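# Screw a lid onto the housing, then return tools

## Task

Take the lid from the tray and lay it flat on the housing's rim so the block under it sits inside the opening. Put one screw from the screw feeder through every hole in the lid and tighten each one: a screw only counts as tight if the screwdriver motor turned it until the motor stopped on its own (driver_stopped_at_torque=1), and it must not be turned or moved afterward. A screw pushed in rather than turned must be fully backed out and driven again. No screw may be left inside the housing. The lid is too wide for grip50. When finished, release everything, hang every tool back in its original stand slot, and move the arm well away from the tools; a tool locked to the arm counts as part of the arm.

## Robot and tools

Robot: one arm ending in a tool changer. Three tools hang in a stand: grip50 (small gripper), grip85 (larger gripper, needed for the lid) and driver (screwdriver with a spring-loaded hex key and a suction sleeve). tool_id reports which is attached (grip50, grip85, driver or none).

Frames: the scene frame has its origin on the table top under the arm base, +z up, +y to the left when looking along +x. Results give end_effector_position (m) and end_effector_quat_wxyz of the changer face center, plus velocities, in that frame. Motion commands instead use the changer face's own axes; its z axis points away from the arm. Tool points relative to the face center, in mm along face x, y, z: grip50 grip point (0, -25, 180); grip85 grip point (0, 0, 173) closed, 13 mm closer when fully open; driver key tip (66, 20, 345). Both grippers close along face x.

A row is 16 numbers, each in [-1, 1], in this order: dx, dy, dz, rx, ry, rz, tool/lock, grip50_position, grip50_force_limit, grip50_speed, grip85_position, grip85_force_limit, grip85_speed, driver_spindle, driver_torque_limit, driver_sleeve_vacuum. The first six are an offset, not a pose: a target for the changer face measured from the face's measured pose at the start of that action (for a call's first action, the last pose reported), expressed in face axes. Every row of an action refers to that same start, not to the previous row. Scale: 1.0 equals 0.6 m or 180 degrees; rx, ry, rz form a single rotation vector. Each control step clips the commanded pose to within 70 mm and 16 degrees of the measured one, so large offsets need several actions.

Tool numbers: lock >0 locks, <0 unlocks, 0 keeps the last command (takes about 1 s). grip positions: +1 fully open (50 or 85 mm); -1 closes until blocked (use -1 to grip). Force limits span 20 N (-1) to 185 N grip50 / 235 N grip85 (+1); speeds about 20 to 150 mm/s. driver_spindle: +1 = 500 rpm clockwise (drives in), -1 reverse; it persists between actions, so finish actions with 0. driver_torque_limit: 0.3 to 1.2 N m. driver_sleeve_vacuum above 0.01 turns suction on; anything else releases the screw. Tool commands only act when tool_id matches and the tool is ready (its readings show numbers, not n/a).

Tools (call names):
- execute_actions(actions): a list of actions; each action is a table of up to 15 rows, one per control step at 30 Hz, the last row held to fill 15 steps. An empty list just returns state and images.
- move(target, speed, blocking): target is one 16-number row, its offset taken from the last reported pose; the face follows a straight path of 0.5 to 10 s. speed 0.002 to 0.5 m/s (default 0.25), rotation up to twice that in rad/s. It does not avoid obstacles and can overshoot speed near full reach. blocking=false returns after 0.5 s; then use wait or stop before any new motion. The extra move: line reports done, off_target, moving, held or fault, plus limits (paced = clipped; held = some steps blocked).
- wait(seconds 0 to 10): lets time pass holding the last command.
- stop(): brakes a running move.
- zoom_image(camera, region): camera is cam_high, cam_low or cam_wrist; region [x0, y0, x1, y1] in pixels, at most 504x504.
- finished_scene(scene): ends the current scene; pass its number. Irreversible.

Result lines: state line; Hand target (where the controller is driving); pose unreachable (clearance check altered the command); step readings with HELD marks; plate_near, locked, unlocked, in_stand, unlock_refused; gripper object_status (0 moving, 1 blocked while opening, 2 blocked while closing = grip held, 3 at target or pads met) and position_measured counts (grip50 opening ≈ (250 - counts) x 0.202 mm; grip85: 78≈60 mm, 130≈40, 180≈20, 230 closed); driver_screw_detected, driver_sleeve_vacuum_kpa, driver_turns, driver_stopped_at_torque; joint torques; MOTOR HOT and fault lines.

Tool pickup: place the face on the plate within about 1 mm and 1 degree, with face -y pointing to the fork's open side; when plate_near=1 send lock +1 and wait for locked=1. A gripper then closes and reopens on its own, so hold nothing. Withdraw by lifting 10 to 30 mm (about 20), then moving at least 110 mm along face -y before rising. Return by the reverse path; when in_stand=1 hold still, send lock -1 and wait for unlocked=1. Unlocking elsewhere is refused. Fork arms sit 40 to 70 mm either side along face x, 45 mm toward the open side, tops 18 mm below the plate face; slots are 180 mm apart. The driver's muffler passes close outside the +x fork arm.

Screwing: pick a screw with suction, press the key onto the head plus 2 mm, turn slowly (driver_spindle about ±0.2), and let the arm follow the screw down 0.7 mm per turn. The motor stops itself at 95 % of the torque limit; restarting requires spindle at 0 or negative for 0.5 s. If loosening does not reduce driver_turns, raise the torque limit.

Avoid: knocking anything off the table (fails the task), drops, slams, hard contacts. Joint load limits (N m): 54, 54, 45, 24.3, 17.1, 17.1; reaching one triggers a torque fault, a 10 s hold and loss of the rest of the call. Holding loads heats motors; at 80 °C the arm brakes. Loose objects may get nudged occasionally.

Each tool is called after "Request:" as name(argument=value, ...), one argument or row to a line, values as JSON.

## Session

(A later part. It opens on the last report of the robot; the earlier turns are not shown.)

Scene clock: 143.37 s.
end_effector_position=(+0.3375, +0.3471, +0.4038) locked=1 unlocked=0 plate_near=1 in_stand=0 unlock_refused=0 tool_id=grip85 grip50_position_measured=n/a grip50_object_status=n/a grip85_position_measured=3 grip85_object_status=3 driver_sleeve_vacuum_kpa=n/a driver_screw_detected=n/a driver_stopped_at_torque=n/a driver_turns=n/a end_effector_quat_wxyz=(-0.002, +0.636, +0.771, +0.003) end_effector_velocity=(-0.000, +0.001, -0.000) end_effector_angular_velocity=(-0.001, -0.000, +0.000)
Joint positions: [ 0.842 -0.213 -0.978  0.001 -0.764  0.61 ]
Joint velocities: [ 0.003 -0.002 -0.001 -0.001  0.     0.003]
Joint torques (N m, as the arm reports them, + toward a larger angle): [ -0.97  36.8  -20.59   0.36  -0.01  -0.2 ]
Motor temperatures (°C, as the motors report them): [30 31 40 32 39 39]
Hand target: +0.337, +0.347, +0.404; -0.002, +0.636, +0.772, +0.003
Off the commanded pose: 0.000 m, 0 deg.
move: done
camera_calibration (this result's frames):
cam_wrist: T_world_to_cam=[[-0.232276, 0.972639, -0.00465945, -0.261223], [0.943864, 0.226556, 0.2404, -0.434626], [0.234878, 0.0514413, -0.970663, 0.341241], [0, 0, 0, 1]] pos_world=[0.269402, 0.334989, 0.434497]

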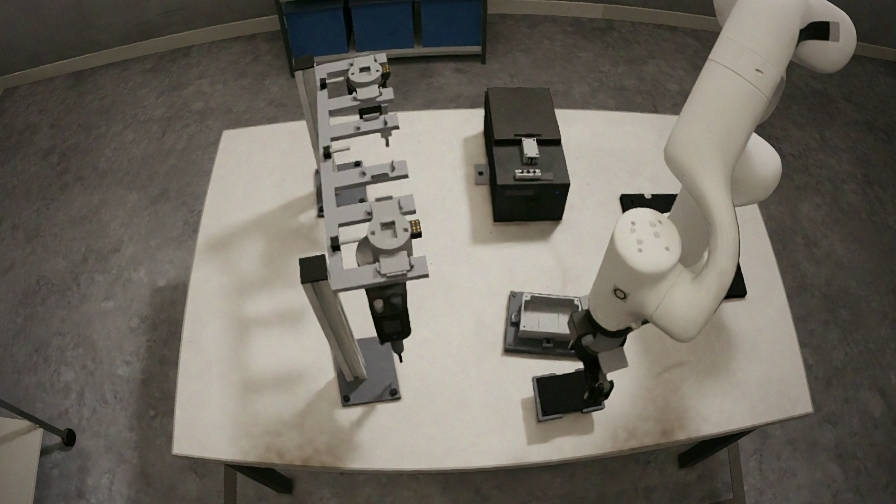

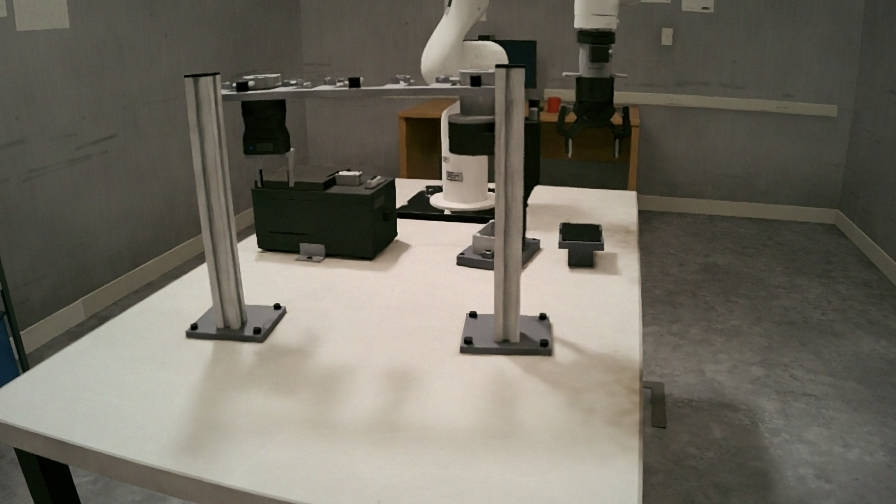

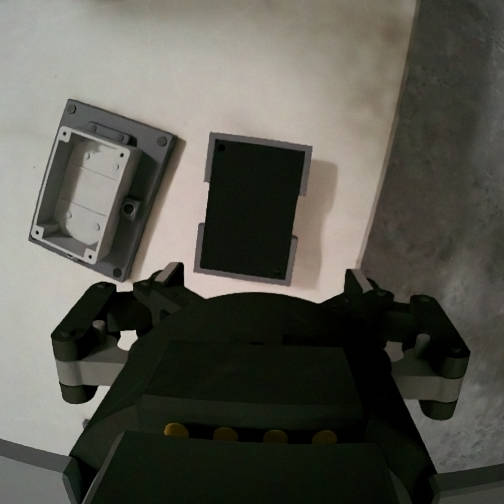

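Request:
move(
  target=[-0.0173,-0.0246,0.156,0,0,0.0306,0,0,0,0,1,-1,1,0,0,-1],
  speed=0.2,
)

Scene clock: 201.13 s.
end_effector_position=(+0.3253, +0.3348, +0.3105) locked=1 unlocked=0 plate_near=1 in_stand=0 unlock_refused=0 tool_id=grip85 grip50_position_measured=n/a grip50_object_status=n/a grip85_position_measured=3 grip85_object_status=3 driver_sleeve_vacuum_kpa=n/a driver_screw_detected=n/a driver_stopped_at_torque=n/a driver_turns=n/a end_effector_quat_wxyz=(-0.002, +0.673, +0.740, +0.004) end_effector_velocity=(-0.001, -0.001, -0.002) end_effector_angular_velocity=(-0.002, +0.001, -0.000)
Joint positions: [ 0.842 -0.31  -0.854  0.001 -0.542  0.706]
Joint velocities: [ 0.    -0.002  0.003 -0.001  0.003  0.002]
Joint torques (N m, as the arm reports them, + toward a larger angle): [ -1.63  37.98 -17.85   0.04  -0.06  -0.26]
Motor temperatures (°C, as the motors report them): [30 31 40 32 39 39]
Hand target: +0.325, +0.335, +0.310; -0.002, +0.673, +0.740, +0.003
Off the commanded pose: 0.000 m, 0 deg.
move: done
camera_calibration (this result's frames):
cam_wrist: T_world_to_cam=[[-0.137725, 0.990462, -0.00411126, -0.28946], [0.961272, 0.134664, 0.240462, -0.372819], [0.238722, 0.0291656, -0.97065, 0.260381], [0, 0, 0, 1]] pos_world=[0.256356, 0.32931, 0.341197]

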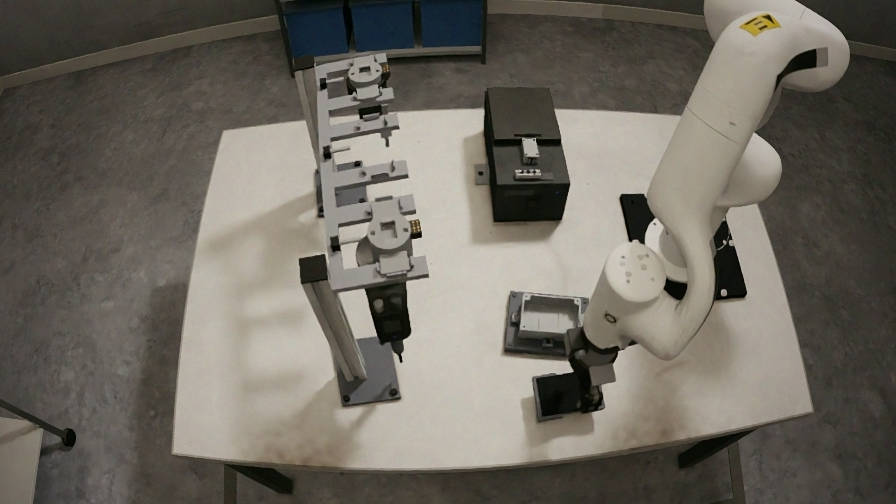

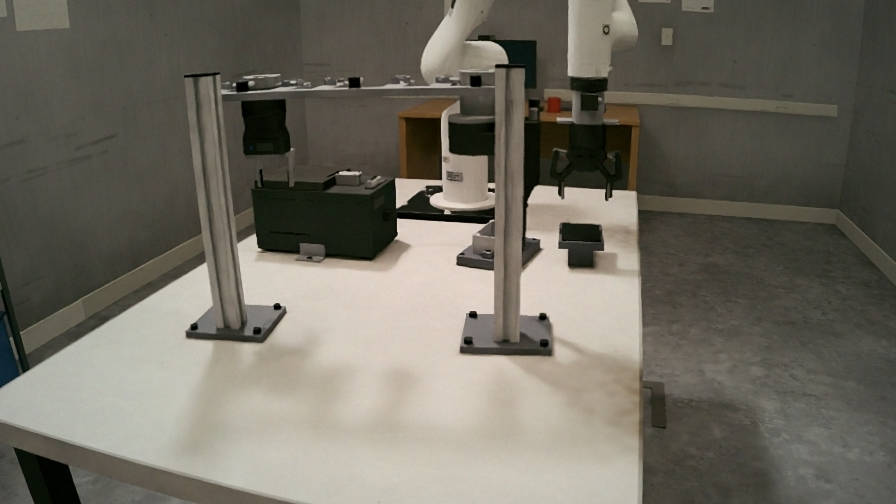

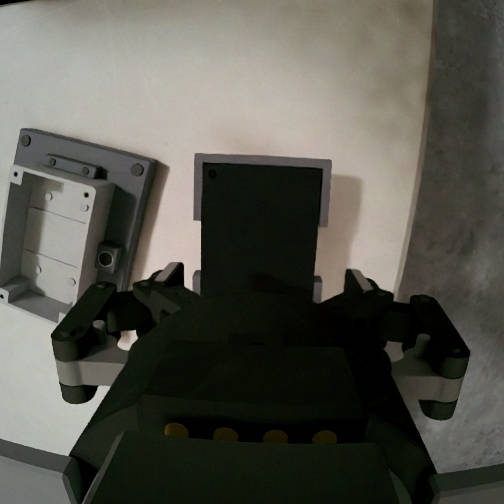

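Request:
zoom_image(
  camera="cam_wrist",
  region=[150, 140, 380, 320],
)

Request:
zoom_image(
  camera="cam_low",
  region=[530, 140, 650, 280],
)

Region (150, 140, 380, 320) of cam_wrist's 504x504 image, scaled by 2.191, with more detail than that image has; it fills the top 394 rows of this view, and the rest is white.

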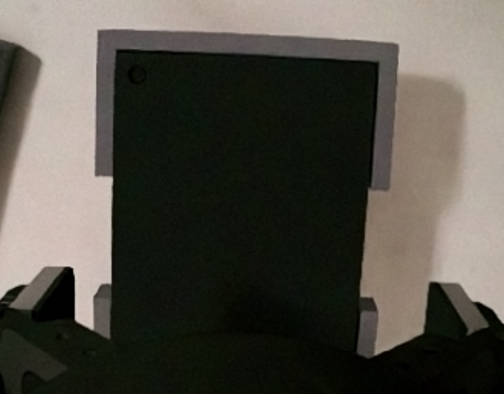

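Region (530, 140, 650, 280) of cam_low's 896x504 image, scaled by 3.600, with more detail than that image has; it fills the left 432 columns of this view, and the rest is white.

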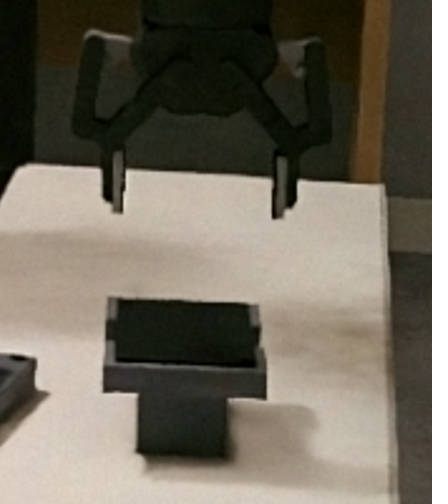

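Request:
execute_actions(
  actions=[
    [[-0.009,-0.0065,0.06,0,0,0,0,0,0,0,1,-1,1,0,0,-1]],
  ],
)

Request:
zoom_image(
  camera="cam_wrist",
  region=[150, 140, 380, 320],
)

Request:
zoom_image(
  camera="cam_low",
  region=[530, 140, 650, 280],
)

Scene clock: 232.40 s.
end_effector_position=(+0.3221, +0.3295, +0.2748) locked=1 unlocked=0 plate_near=1 in_stand=0 unlock_refused=0 tool_id=grip85 grip50_position_measured=n/a grip50_object_status=n/a grip85_position_measured=3 grip85_object_status=3 driver_sleeve_vacuum_kpa=n/a driver_screw_detected=n/a driver_stopped_at_torque=n/a driver_turns=n/a end_effector_quat_wxyz=(-0.002, +0.673, +0.740, +0.004) end_effector_velocity=(-0.001, -0.001, -0.002) end_effector_angular_velocity=(-0.003, +0.003, +0.001)
Joint positions: [ 0.838 -0.363 -0.821  0.001 -0.455  0.702]
Joint velocities: [ 0.001 -0.002  0.002  0.    -0.001 -0.001]
Joint torques (N m, as the arm reports them, + toward a larger angle): [ -2.4   38.87 -17.39   0.16  -0.02  -0.18]
Motor temperatures (°C, as the motors report them): [30 31 40 32 39 39]
Hand target: +0.322, +0.329, +0.274; -0.002, +0.673, +0.740, +0.004
Off the commanded pose: 0.000 m, 0 deg.
Step readings (end_effector_position):
0: (+0.3251, +0.3347, +0.3101)
1: (+0.3251, +0.3347, +0.3101)
2: (+0.3251, +0.3346, +0.3091)
4: (+0.3244, +0.3330, +0.2961)
8: (+0.3205, +0.3279, +0.2758)
15: end_effector_position above
camera_calibration (this result's frames):
cam_wrist: T_world_to_cam=[[-0.137646, 0.990474, -0.00382102, -0.28484], [0.961151, 0.134501, 0.241036, -0.360536], [0.239254, 0.0295051, -0.970509, 0.226277], [0, 0, 0, 1]] pos_world=[0.253185, 0.323943, 0.305418]

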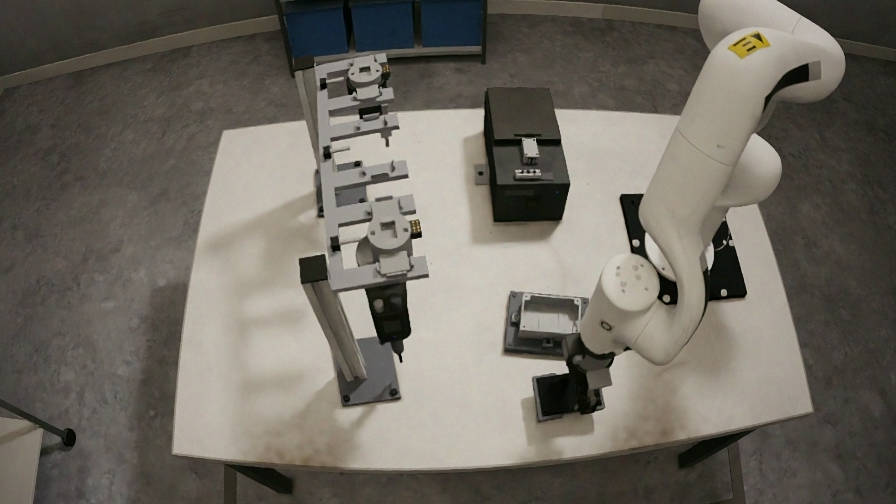

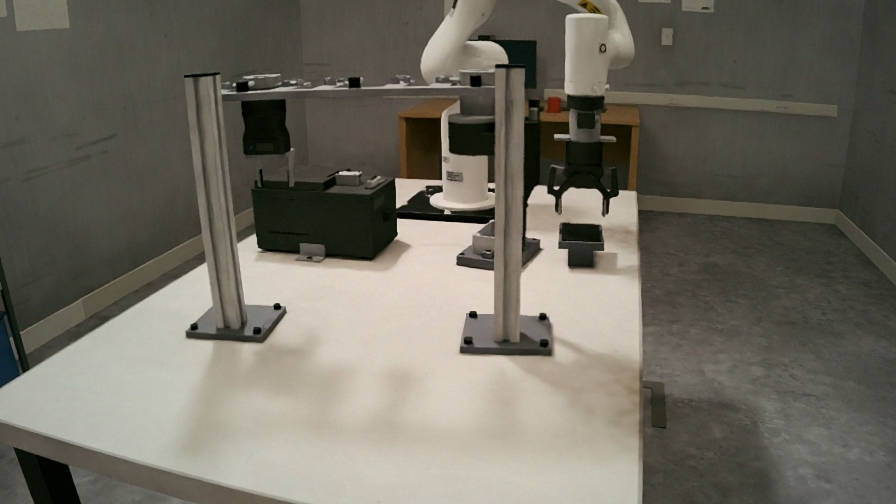

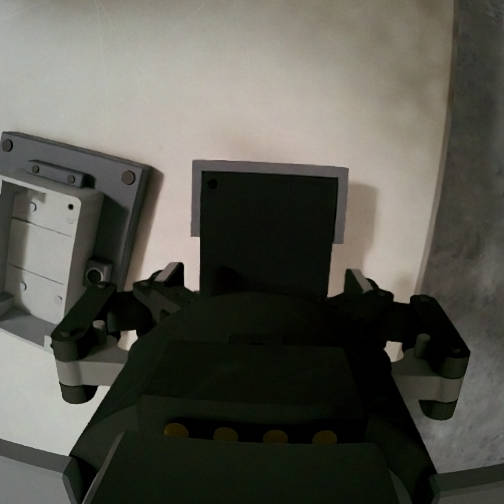

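Region (150, 140, 380, 320) of cam_wrist's 504x504 image, scaled by 2.191, with more detail than that image has; it fills the top 394 rows of this view, and the rest is white.

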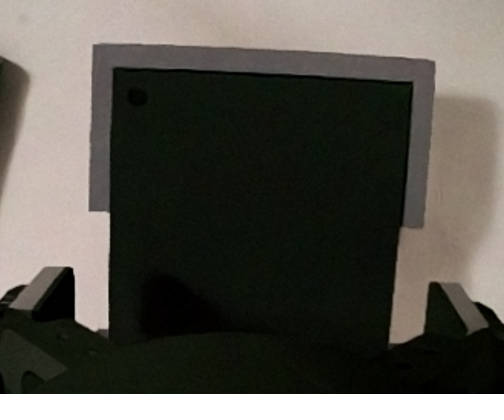

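Region (530, 140, 650, 280) of cam_low's 896x504 image, scaled by 3.600, with more detail than that image has; it fills the left 432 columns of this view, and the rest is white.

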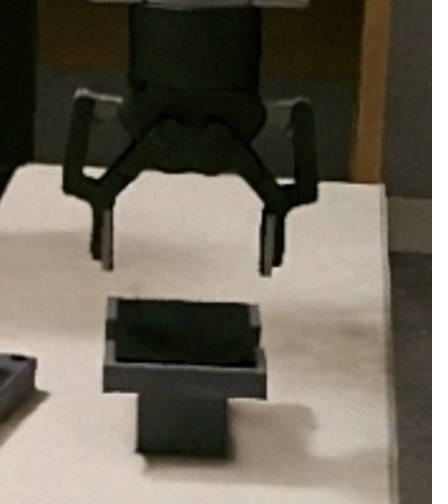

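Request:
execute_actions(
  actions=[
    [[0,0,0.015,0,0,0,0,0,0,0,1,-1,1,0,0,-1],[0,0,0.03,0,0,0,0,0,0,0,1,-1,1,0,0,-1],[0,0,0.045,0,0,0,0,0,0,0,1,-1,1,0,0,-1]],
  ],
)

Request:
zoom_image(
  camera="cam_low",
  region=[540, 190, 620, 270],
)

Request:
zoom_image(
  camera="cam_wrist",
  region=[150, 140, 380, 320],
)

Scene clock: 256.50 s.
end_effector_position=(+0.3223, +0.3297, +0.2480) locked=1 unlocked=0 plate_near=1 in_stand=0 unlock_refused=0 tool_id=grip85 grip50_position_measured=n/a grip50_object_status=n/a grip85_position_measured=3 grip85_object_status=3 driver_sleeve_vacuum_kpa=n/a driver_screw_detected=n/a driver_stopped_at_torque=n/a driver_turns=n/a end_effector_quat_wxyz=(-0.002, +0.673, +0.740, +0.004) end_effector_velocity=(-0.000, -0.001, -0.001) end_effector_angular_velocity=(-0.001, +0.001, -0.002)
Joint positions: [ 0.838 -0.417 -0.816  0.001 -0.395  0.702]
Joint velocities: [-0.001 -0.002  0.002  0.001  0.002  0.   ]
Joint torques (N m, as the arm reports them, + toward a larger angle): [ -1.24  40.26 -16.26   0.04  -0.1   -0.2 ]
Motor temperatures (°C, as the motors report them): [30 31 40 32 39 39]
Hand target: +0.322, +0.330, +0.248; -0.002, +0.673, +0.740, +0.004
Off the commanded pose: 0.000 m, 0 deg.
Step readings (end_effector_position):
0: (+0.3220, +0.3293, +0.2745)
1: (+0.3220, +0.3293, +0.2745)
2: (+0.3221, +0.3294, +0.2737)
4: (+0.3225, +0.3299, +0.2667)
8: (+0.3211, +0.3285, +0.2499)
15: end_effector_position above
camera_calibration (this result's frames):
cam_wrist: T_world_to_cam=[[-0.137597, 0.990482, -0.00363493, -0.285255], [0.961071, 0.134397, 0.241412, -0.354308], [0.239603, 0.0297241, -0.970416, 0.200044], [0, 0, 0, 1]] pos_world=[0.253334, 0.324211, 0.278623]

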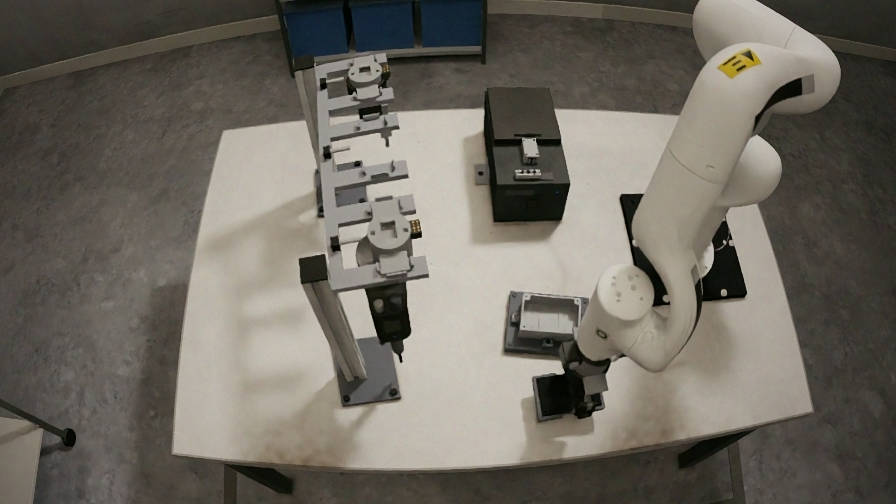

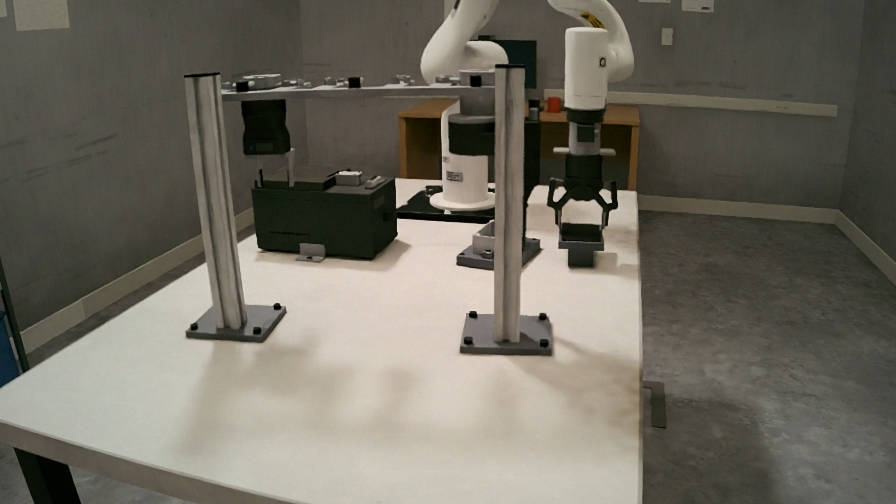

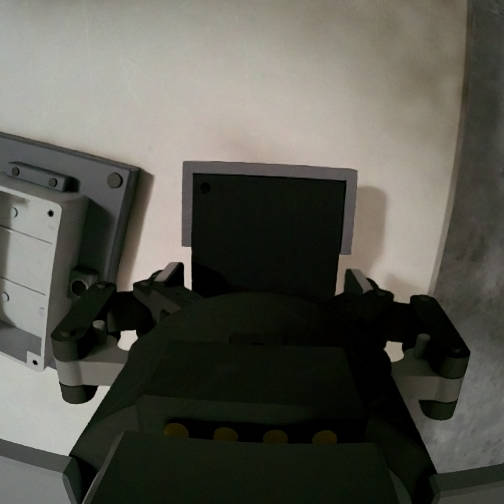

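Region (540, 190, 620, 270) of cam_low's 896x504 image, scaled by 6.300, with more detail than that image has.

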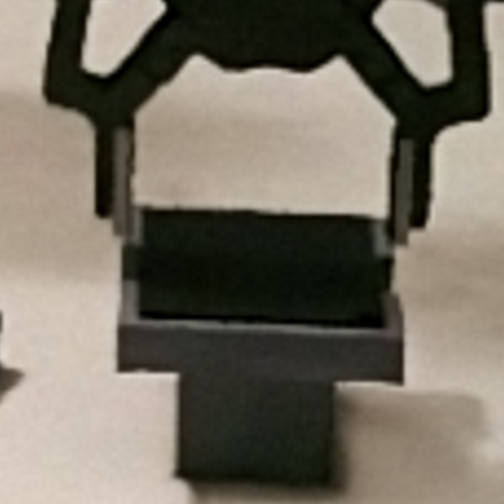

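Region (150, 140, 380, 320) of cam_wrist's 504x504 image, scaled by 2.191, with more detail than that image has; it fills the top 394 rows of this view, and the rest is white.

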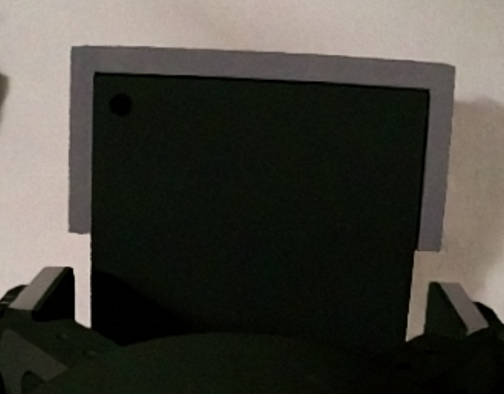

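Request:
execute_actions(
  actions=[
    [[0,0,0.01,0,0,0,0,0,0,0,1,-1,1,0,0,-1],[0,0,0.02,0,0,0,0,0,0,0,1,-1,1,0,0,-1]],
  ],
)

Request:
zoom_image(
  camera="cam_low",
  region=[540, 190, 620, 270],
)

Request:
zoom_image(
  camera="cam_high",
  region=[520, 340, 620, 430],
)

Scene clock: 274.30 s.
end_effector_position=(+0.3224, +0.3299, +0.2361) locked=1 unlocked=0 plate_near=1 in_stand=0 unlock_refused=0 tool_id=grip85 grip50_position_measured=n/a grip50_object_status=n/a grip85_position_measured=3 grip85_object_status=3 driver_sleeve_vacuum_kpa=n/a driver_screw_detected=n/a driver_stopped_at_torque=n/a driver_turns=n/a end_effector_quat_wxyz=(-0.002, +0.673, +0.740, +0.004) end_effector_velocity=(+0.000, -0.000, -0.000) end_effector_angular_velocity=(+0.000, -0.000, -0.000)
Joint positions: [ 0.838 -0.442 -0.815  0.001 -0.369  0.703]
Joint velocities: [-0.    -0.001  0.    -0.     0.001  0.   ]
Joint torques (N m, as the arm reports them, + toward a larger angle): [ -0.82  41.21 -16.38  -0.46   0.07  -0.31]
Motor temperatures (°C, as the motors report them): [30 31 40 32 39 39]
Hand target: +0.322, +0.330, +0.236; -0.002, +0.673, +0.740, +0.004
Off the commanded pose: 0.000 m, 0 deg.
Step readings (end_effector_position):
0: (+0.3222, +0.3296, +0.2478)
1: (+0.3222, +0.3296, +0.2478)
2: (+0.3223, +0.3298, +0.2472)
4: (+0.3225, +0.3300, +0.2426)
8: (+0.3220, +0.3294, +0.2365)
15: end_effector_position above
camera_calibration (this result's frames):
cam_wrist: T_world_to_cam=[[-0.137577, 0.990485, -0.00355682, -0.285438], [0.961036, 0.134354, 0.241574, -0.351536], [0.239753, 0.0298168, -0.970376, 0.188379], [0, 0, 0, 1]] pos_world=[0.253405, 0.324336, 0.266705]

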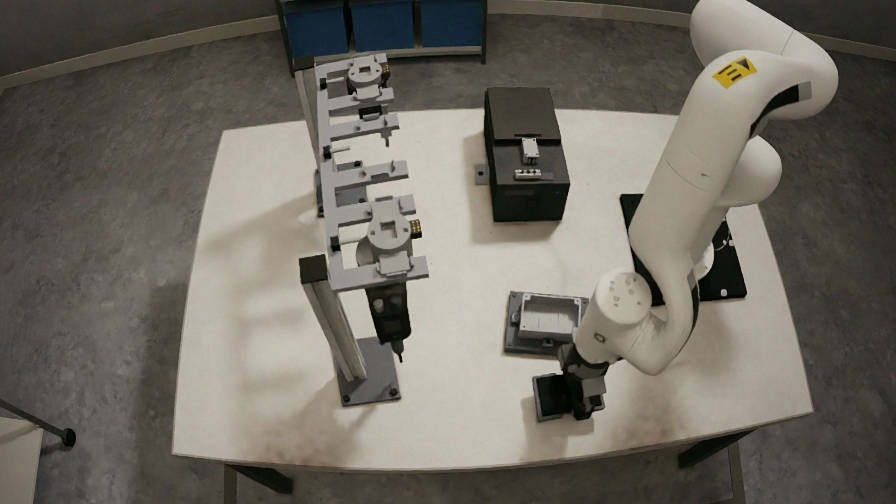

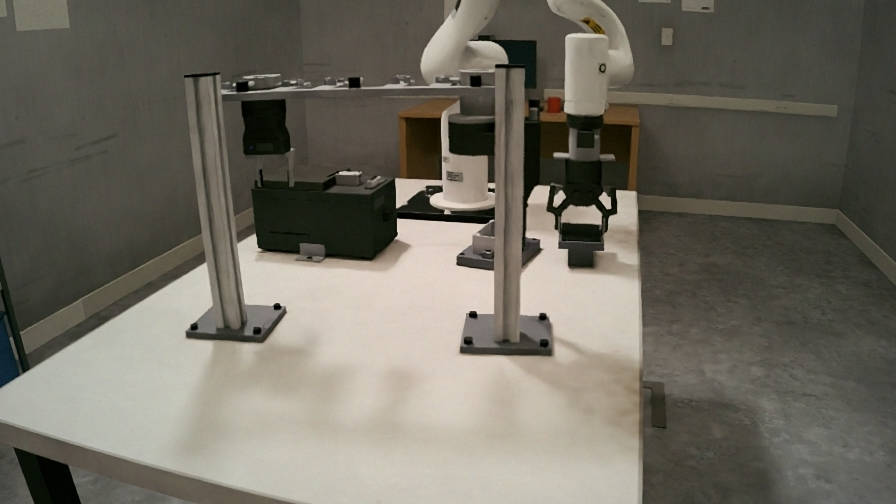

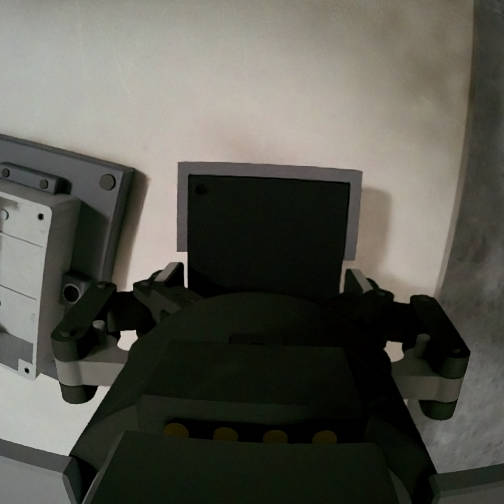

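Region (540, 190, 620, 270) of cam_low's 896x504 image, scaled by 6.300, with more detail than that image has.

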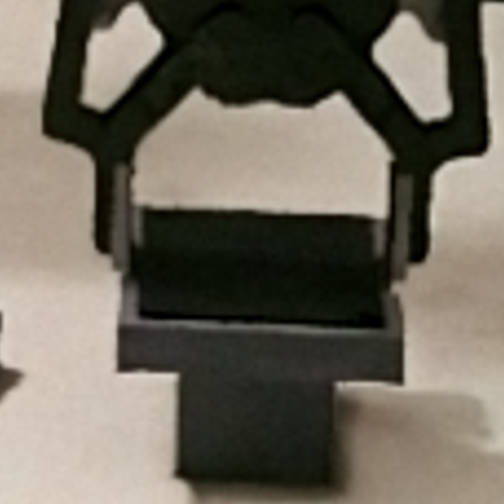

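Region (520, 340, 620, 430) of cam_high's 896x504 image, scaled by 5.040, with more detail than that image has; it fills the top 454 rows of this view, and the rest is white.

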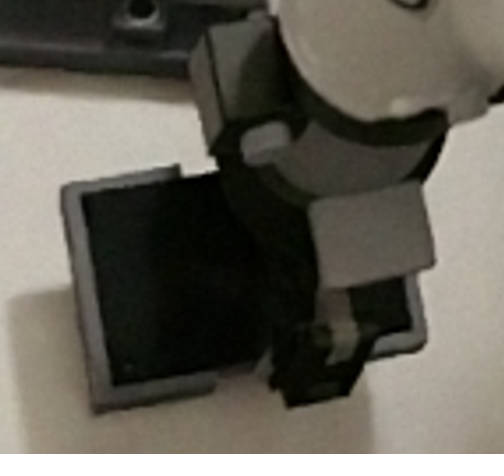

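Request:
execute_actions(
  actions=[
    [[0,0,0.002,0,0,0,0,0,0,0,1,0,-0.5,0,0,-1]],
    [[0,0,0,0,0,0,0,0,0,0,-1,0,-0.5,0,0,-1]],
    [[0,0,0,0,0,0,0,0,0,0,-1,0,-0.5,0,0,-1]],
  ],
)

Request:
zoom_image(
  camera="cam_low",
  region=[540, 190, 620, 270],
)

Scene clock: 291.03 s.
end_effector_position=(+0.3225, +0.3298, +0.2357) locked=1 unlocked=0 plate_near=1 in_stand=0 unlock_refused=0 tool_id=grip85 grip50_position_measured=n/a grip50_object_status=n/a grip85_position_measured=27 grip85_object_status=2 driver_sleeve_vacuum_kpa=n/a driver_screw_detected=n/a driver_stopped_at_torque=n/a driver_turns=n/a end_effector_quat_wxyz=(-0.002, +0.673, +0.740, +0.004) end_effector_velocity=(-0.000, -0.000, +0.000) end_effector_angular_velocity=(+0.000, -0.000, +0.000)
Joint positions: [ 0.838 -0.444 -0.815  0.001 -0.369  0.703]
Joint velocities: [-0.     0.     0.     0.     0.    -0.001]
Joint torques (N m, as the arm reports them, + toward a larger angle): [  0.99  22.44 -12.22   0.73   4.29  -0.4 ]
Motor temperatures (°C, as the motors report them): [30 31 39 32 39 39]
Hand target: +0.322, +0.330, +0.236; -0.002, +0.673, +0.740, +0.004
Off the commanded pose: 0.000 m, 0 deg.
Step readings (end_effector_position; steps 1 to 15: 1st action; 16 to 30: 2nd action; 31 to 45: 3rd action):
0: (+0.3223, +0.3298, +0.2360)
1: (+0.3223, +0.3298, +0.2360)
2: (+0.3223, +0.3298, +0.2359)
4: (+0.3224, +0.3299, +0.2354)
8: (+0.3223, +0.3298, +0.2349)
15: (+0.3224, +0.3299, +0.2349)
16: (+0.3224, +0.3299, +0.2349)
17: (+0.3224, +0.3299, +0.2349)
19: (+0.3224, +0.3299, +0.2349)
23: (+0.3225, +0.3298, +0.2357)
30: (+0.3225, +0.3298, +0.2356)
31: (+0.3225, +0.3298, +0.2356)
32: (+0.3225, +0.3298, +0.2357)
34: (+0.3225, +0.3298, +0.2357)
38: (+0.3225, +0.3298, +0.2357)
45: end_effector_position above
camera_calibration (this result's frames):
cam_wrist: T_world_to_cam=[[-0.137424, 0.990503, -0.00428799, -0.285271], [0.961236, 0.134405, 0.24075, -0.351423], [0.239039, 0.0289629, -0.970578, 0.188468], [0, 0, 0, 1]] pos_world=[0.253547, 0.324336, 0.266305]

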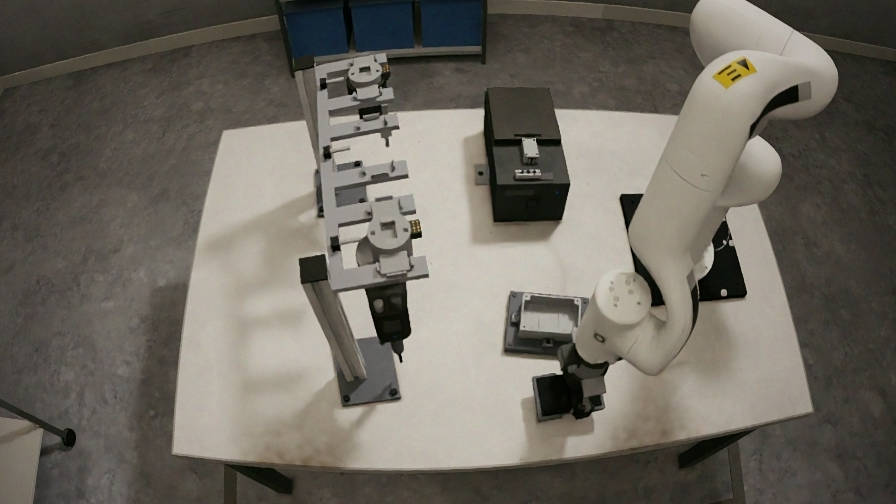

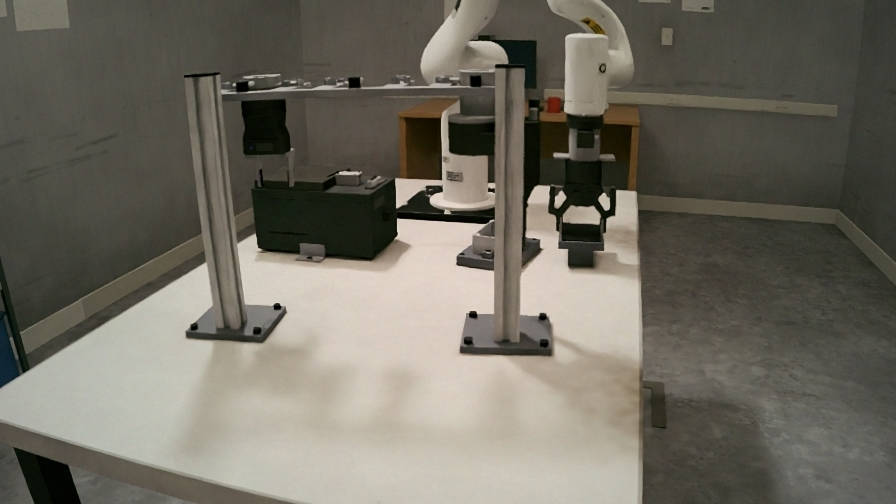

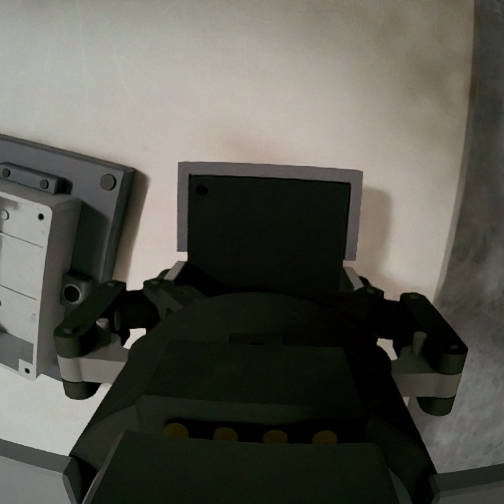

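Region (540, 190, 620, 270) of cam_low's 896x504 image, scaled by 6.300, with more detail than that image has.

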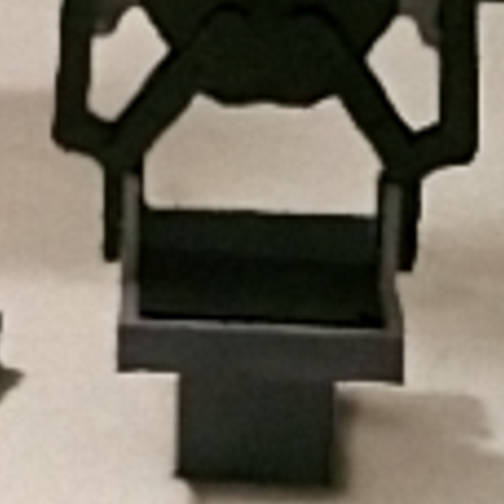

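Request:
execute_actions(
  actions=[
    [[0,0,-0.003,0,0,0,0,0,0,0,-1,0,-0.5,0,0,-1],[0,0,-0.006,0,0,0,0,0,0,0,-1,0,-0.5,0,0,-1],[0,0,-0.012,0,0,0,0,0,0,0,-1,0,-0.5,0,0,-1],[0,0,-0.02,0,0,0,0,0,0,0,-1,0,-0.5,0,0,-1],[0,0,-0.03,0,0,0,0,0,0,0,-1,0,-0.5,0,0,-1],[0,0,-0.04,0,0,0,0,0,0,0,-1,0,-0.5,0,0,-1]],
    [[0,0,-0.03,0,0,0,0,0,0,0,-1,0,-0.5,0,0,-1],[0,0,-0.06,0,0,0,0,0,0,0,-1,0,-0.5,0,0,-1]],
  ],
)

Request:
zoom_image(
  camera="cam_low",
  region=[470, 150, 630, 280],
)

Scene clock: 305.83 s.
end_effector_position=(+0.3221, +0.3293, +0.2948) locked=1 unlocked=0 plate_near=1 in_stand=0 unlock_refused=0 tool_id=grip85 grip50_position_measured=n/a grip50_object_status=n/a grip85_position_measured=27 grip85_object_status=2 driver_sleeve_vacuum_kpa=n/a driver_screw_detected=n/a driver_stopped_at_torque=n/a driver_turns=n/a end_effector_quat_wxyz=(-0.002, +0.673, +0.740, +0.004) end_effector_velocity=(+0.000, +0.001, +0.002) end_effector_angular_velocity=(+0.001, -0.001, +0.001)
Joint positions: [ 0.838 -0.325 -0.829  0.001 -0.502  0.702]
Joint velocities: [ 0.001  0.002 -0.002 -0.001 -0.003  0.001]
Joint torques (N m, as the arm reports them, + toward a larger angle): [ -1.6   38.43 -18.09  -0.18   0.14  -0.25]
Motor temperatures (°C, as the motors report them): [30 31 39 32 40 39]
Hand target: +0.322, +0.329, +0.295; -0.002, +0.673, +0.740, +0.004
Off the commanded pose: 0.000 m, 0 deg.
Step readings (end_effector_position; steps 1 to 15: 1st action; 16 to 30: 2nd action):
0: (+0.3225, +0.3298, +0.2356)
1: (+0.3225, +0.3298, +0.2356)
2: (+0.3225, +0.3298, +0.2358)
4: (+0.3222, +0.3297, +0.2368)
8: (+0.3222, +0.3297, +0.2497)
15: (+0.3223, +0.3297, +0.2591)
16: (+0.3223, +0.3296, +0.2592)
17: (+0.3222, +0.3295, +0.2603)
19: (+0.3215, +0.3288, +0.2720)
23: (+0.3232, +0.3304, +0.2932)
30: end_effector_position above
camera_calibration (this result's frames):
cam_wrist: T_world_to_cam=[[-0.137607, 0.990477, -0.00437116, -0.284452], [0.961322, 0.134617, 0.240287, -0.365189], [0.238588, 0.028863, -0.970692, 0.246145], [0, 0, 0, 1]] pos_world=[0.253195, 0.323799, 0.325437]

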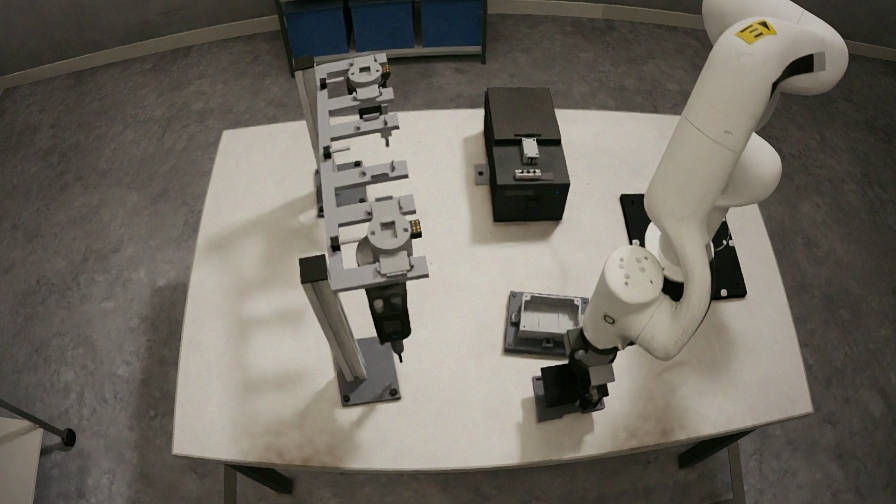

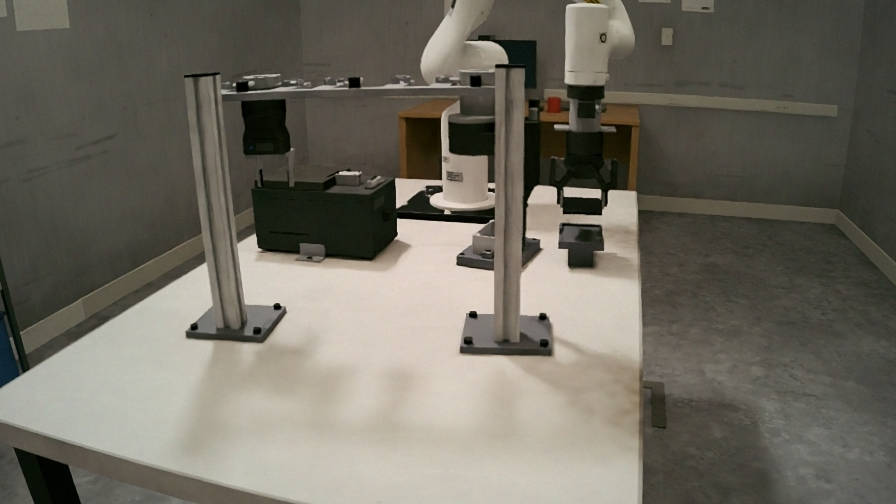

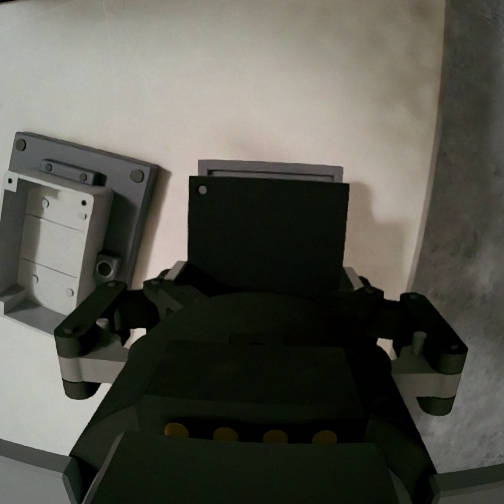

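Region (470, 150, 630, 280) of cam_low's 896x504 image, scaled by 3.150, with more detail than that image has; it fills the top 410 rows of this view, and the rest is white.

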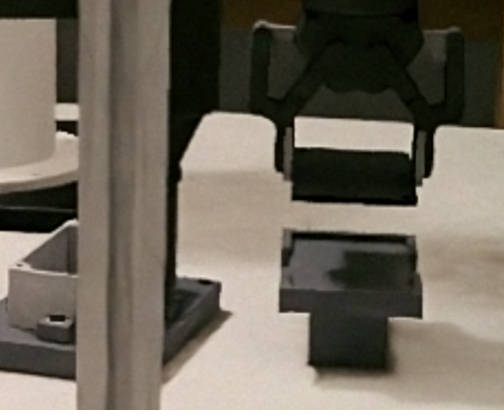

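Request:
move(
  target=[-0.315,0.15,-0.06,0,0,0.0694,0,0,0,0,-1,0,-0.5,0,0,-1],
  speed=0.15,
)

Scene clock: 341.37 s.
end_effector_position=(+0.4293, +0.1495, +0.3297) locked=1 unlocked=0 plate_near=1 in_stand=0 unlock_refused=0 tool_id=grip85 grip50_position_measured=n/a grip50_object_status=n/a grip85_position_measured=27 grip85_object_status=2 driver_sleeve_vacuum_kpa=n/a driver_screw_detected=n/a driver_stopped_at_torque=n/a driver_turns=n/a end_effector_quat_wxyz=(-0.002, +0.749, +0.662, +0.003) end_effector_velocity=(+0.001, -0.001, +0.000) end_effector_angular_velocity=(-0.000, -0.000, +0.001)
Joint positions: [ 0.378 -0.247 -0.83   0.002 -0.58   0.459]
Joint velocities: [-0.002 -0.    -0.001 -0.001 -0.001 -0.002]
Joint torques (N m, as the arm reports them, + toward a larger angle): [ -1.77  36.87 -19.62   0.35   0.14  -0.25]
Motor temperatures (°C, as the motors report them): [30 31 39 32 40 39]
Hand target: +0.429, +0.149, +0.330; -0.002, +0.749, +0.662, +0.004
Off the commanded pose: 0.000 m, 0 deg.
move: done
camera_calibration (this result's frames):
cam_wrist: T_world_to_cam=[[0.0795296, 0.996824, -0.0041668, -0.185686], [0.968008, -0.0762314, 0.239058, -0.423408], [0.237981, -0.0230457, -0.970996, 0.267795], [0, 0, 0, 1]] pos_world=[0.360899, 0.158991, 0.360473]

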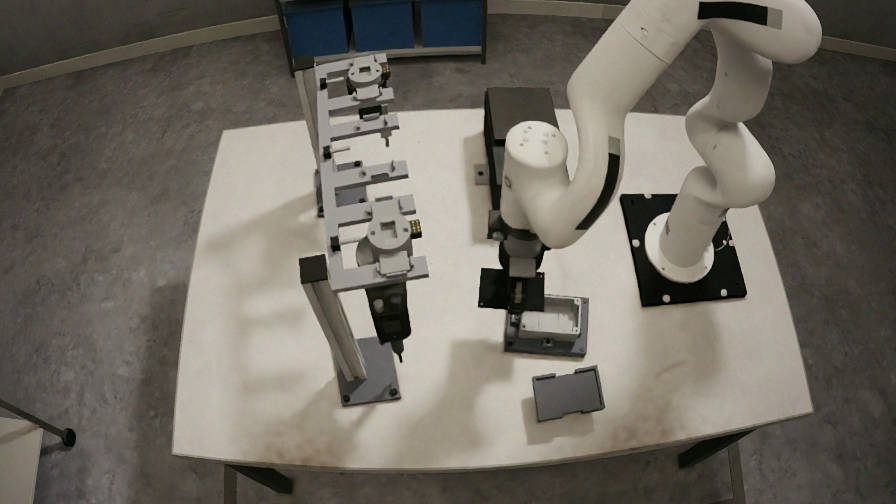

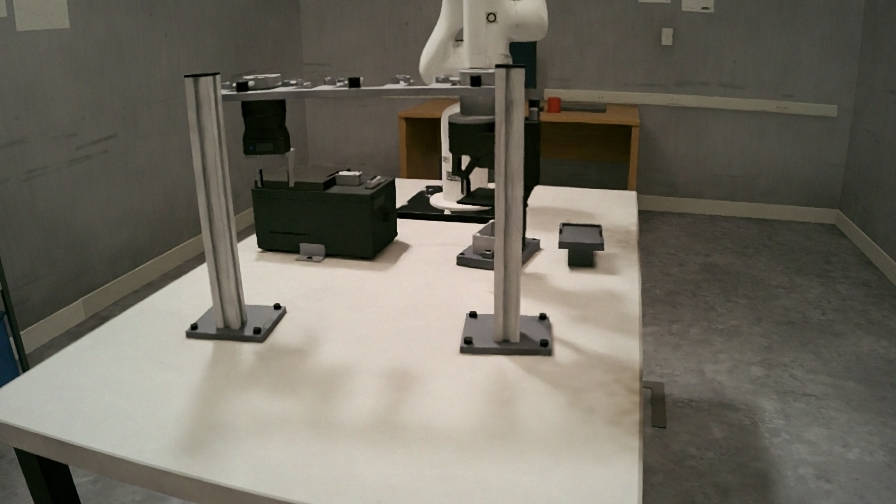

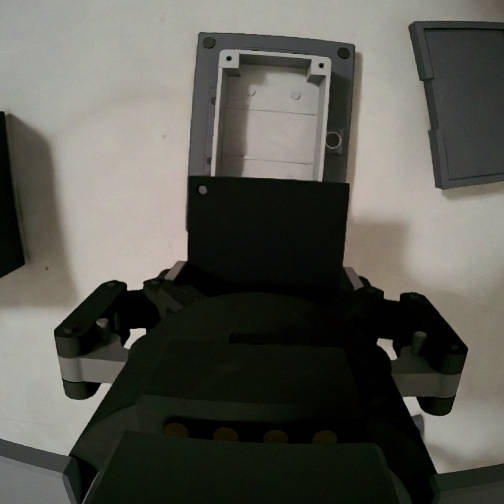

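Request:
zoom_image(
  camera="cam_wrist",
  region=[170, 20, 370, 220],
)

Region (170, 20, 370, 220) of cam_wrist's 504x504 image, scaled by 2.520, with more detail than that image has.

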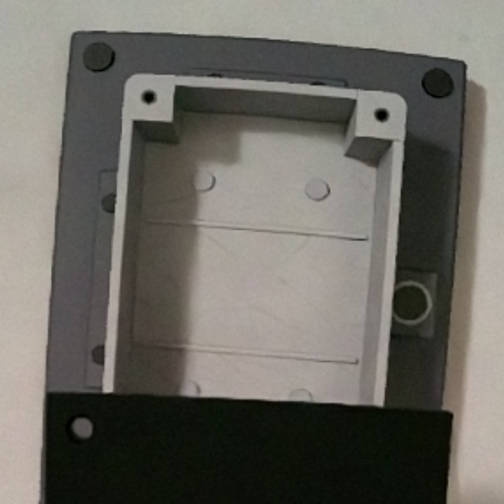

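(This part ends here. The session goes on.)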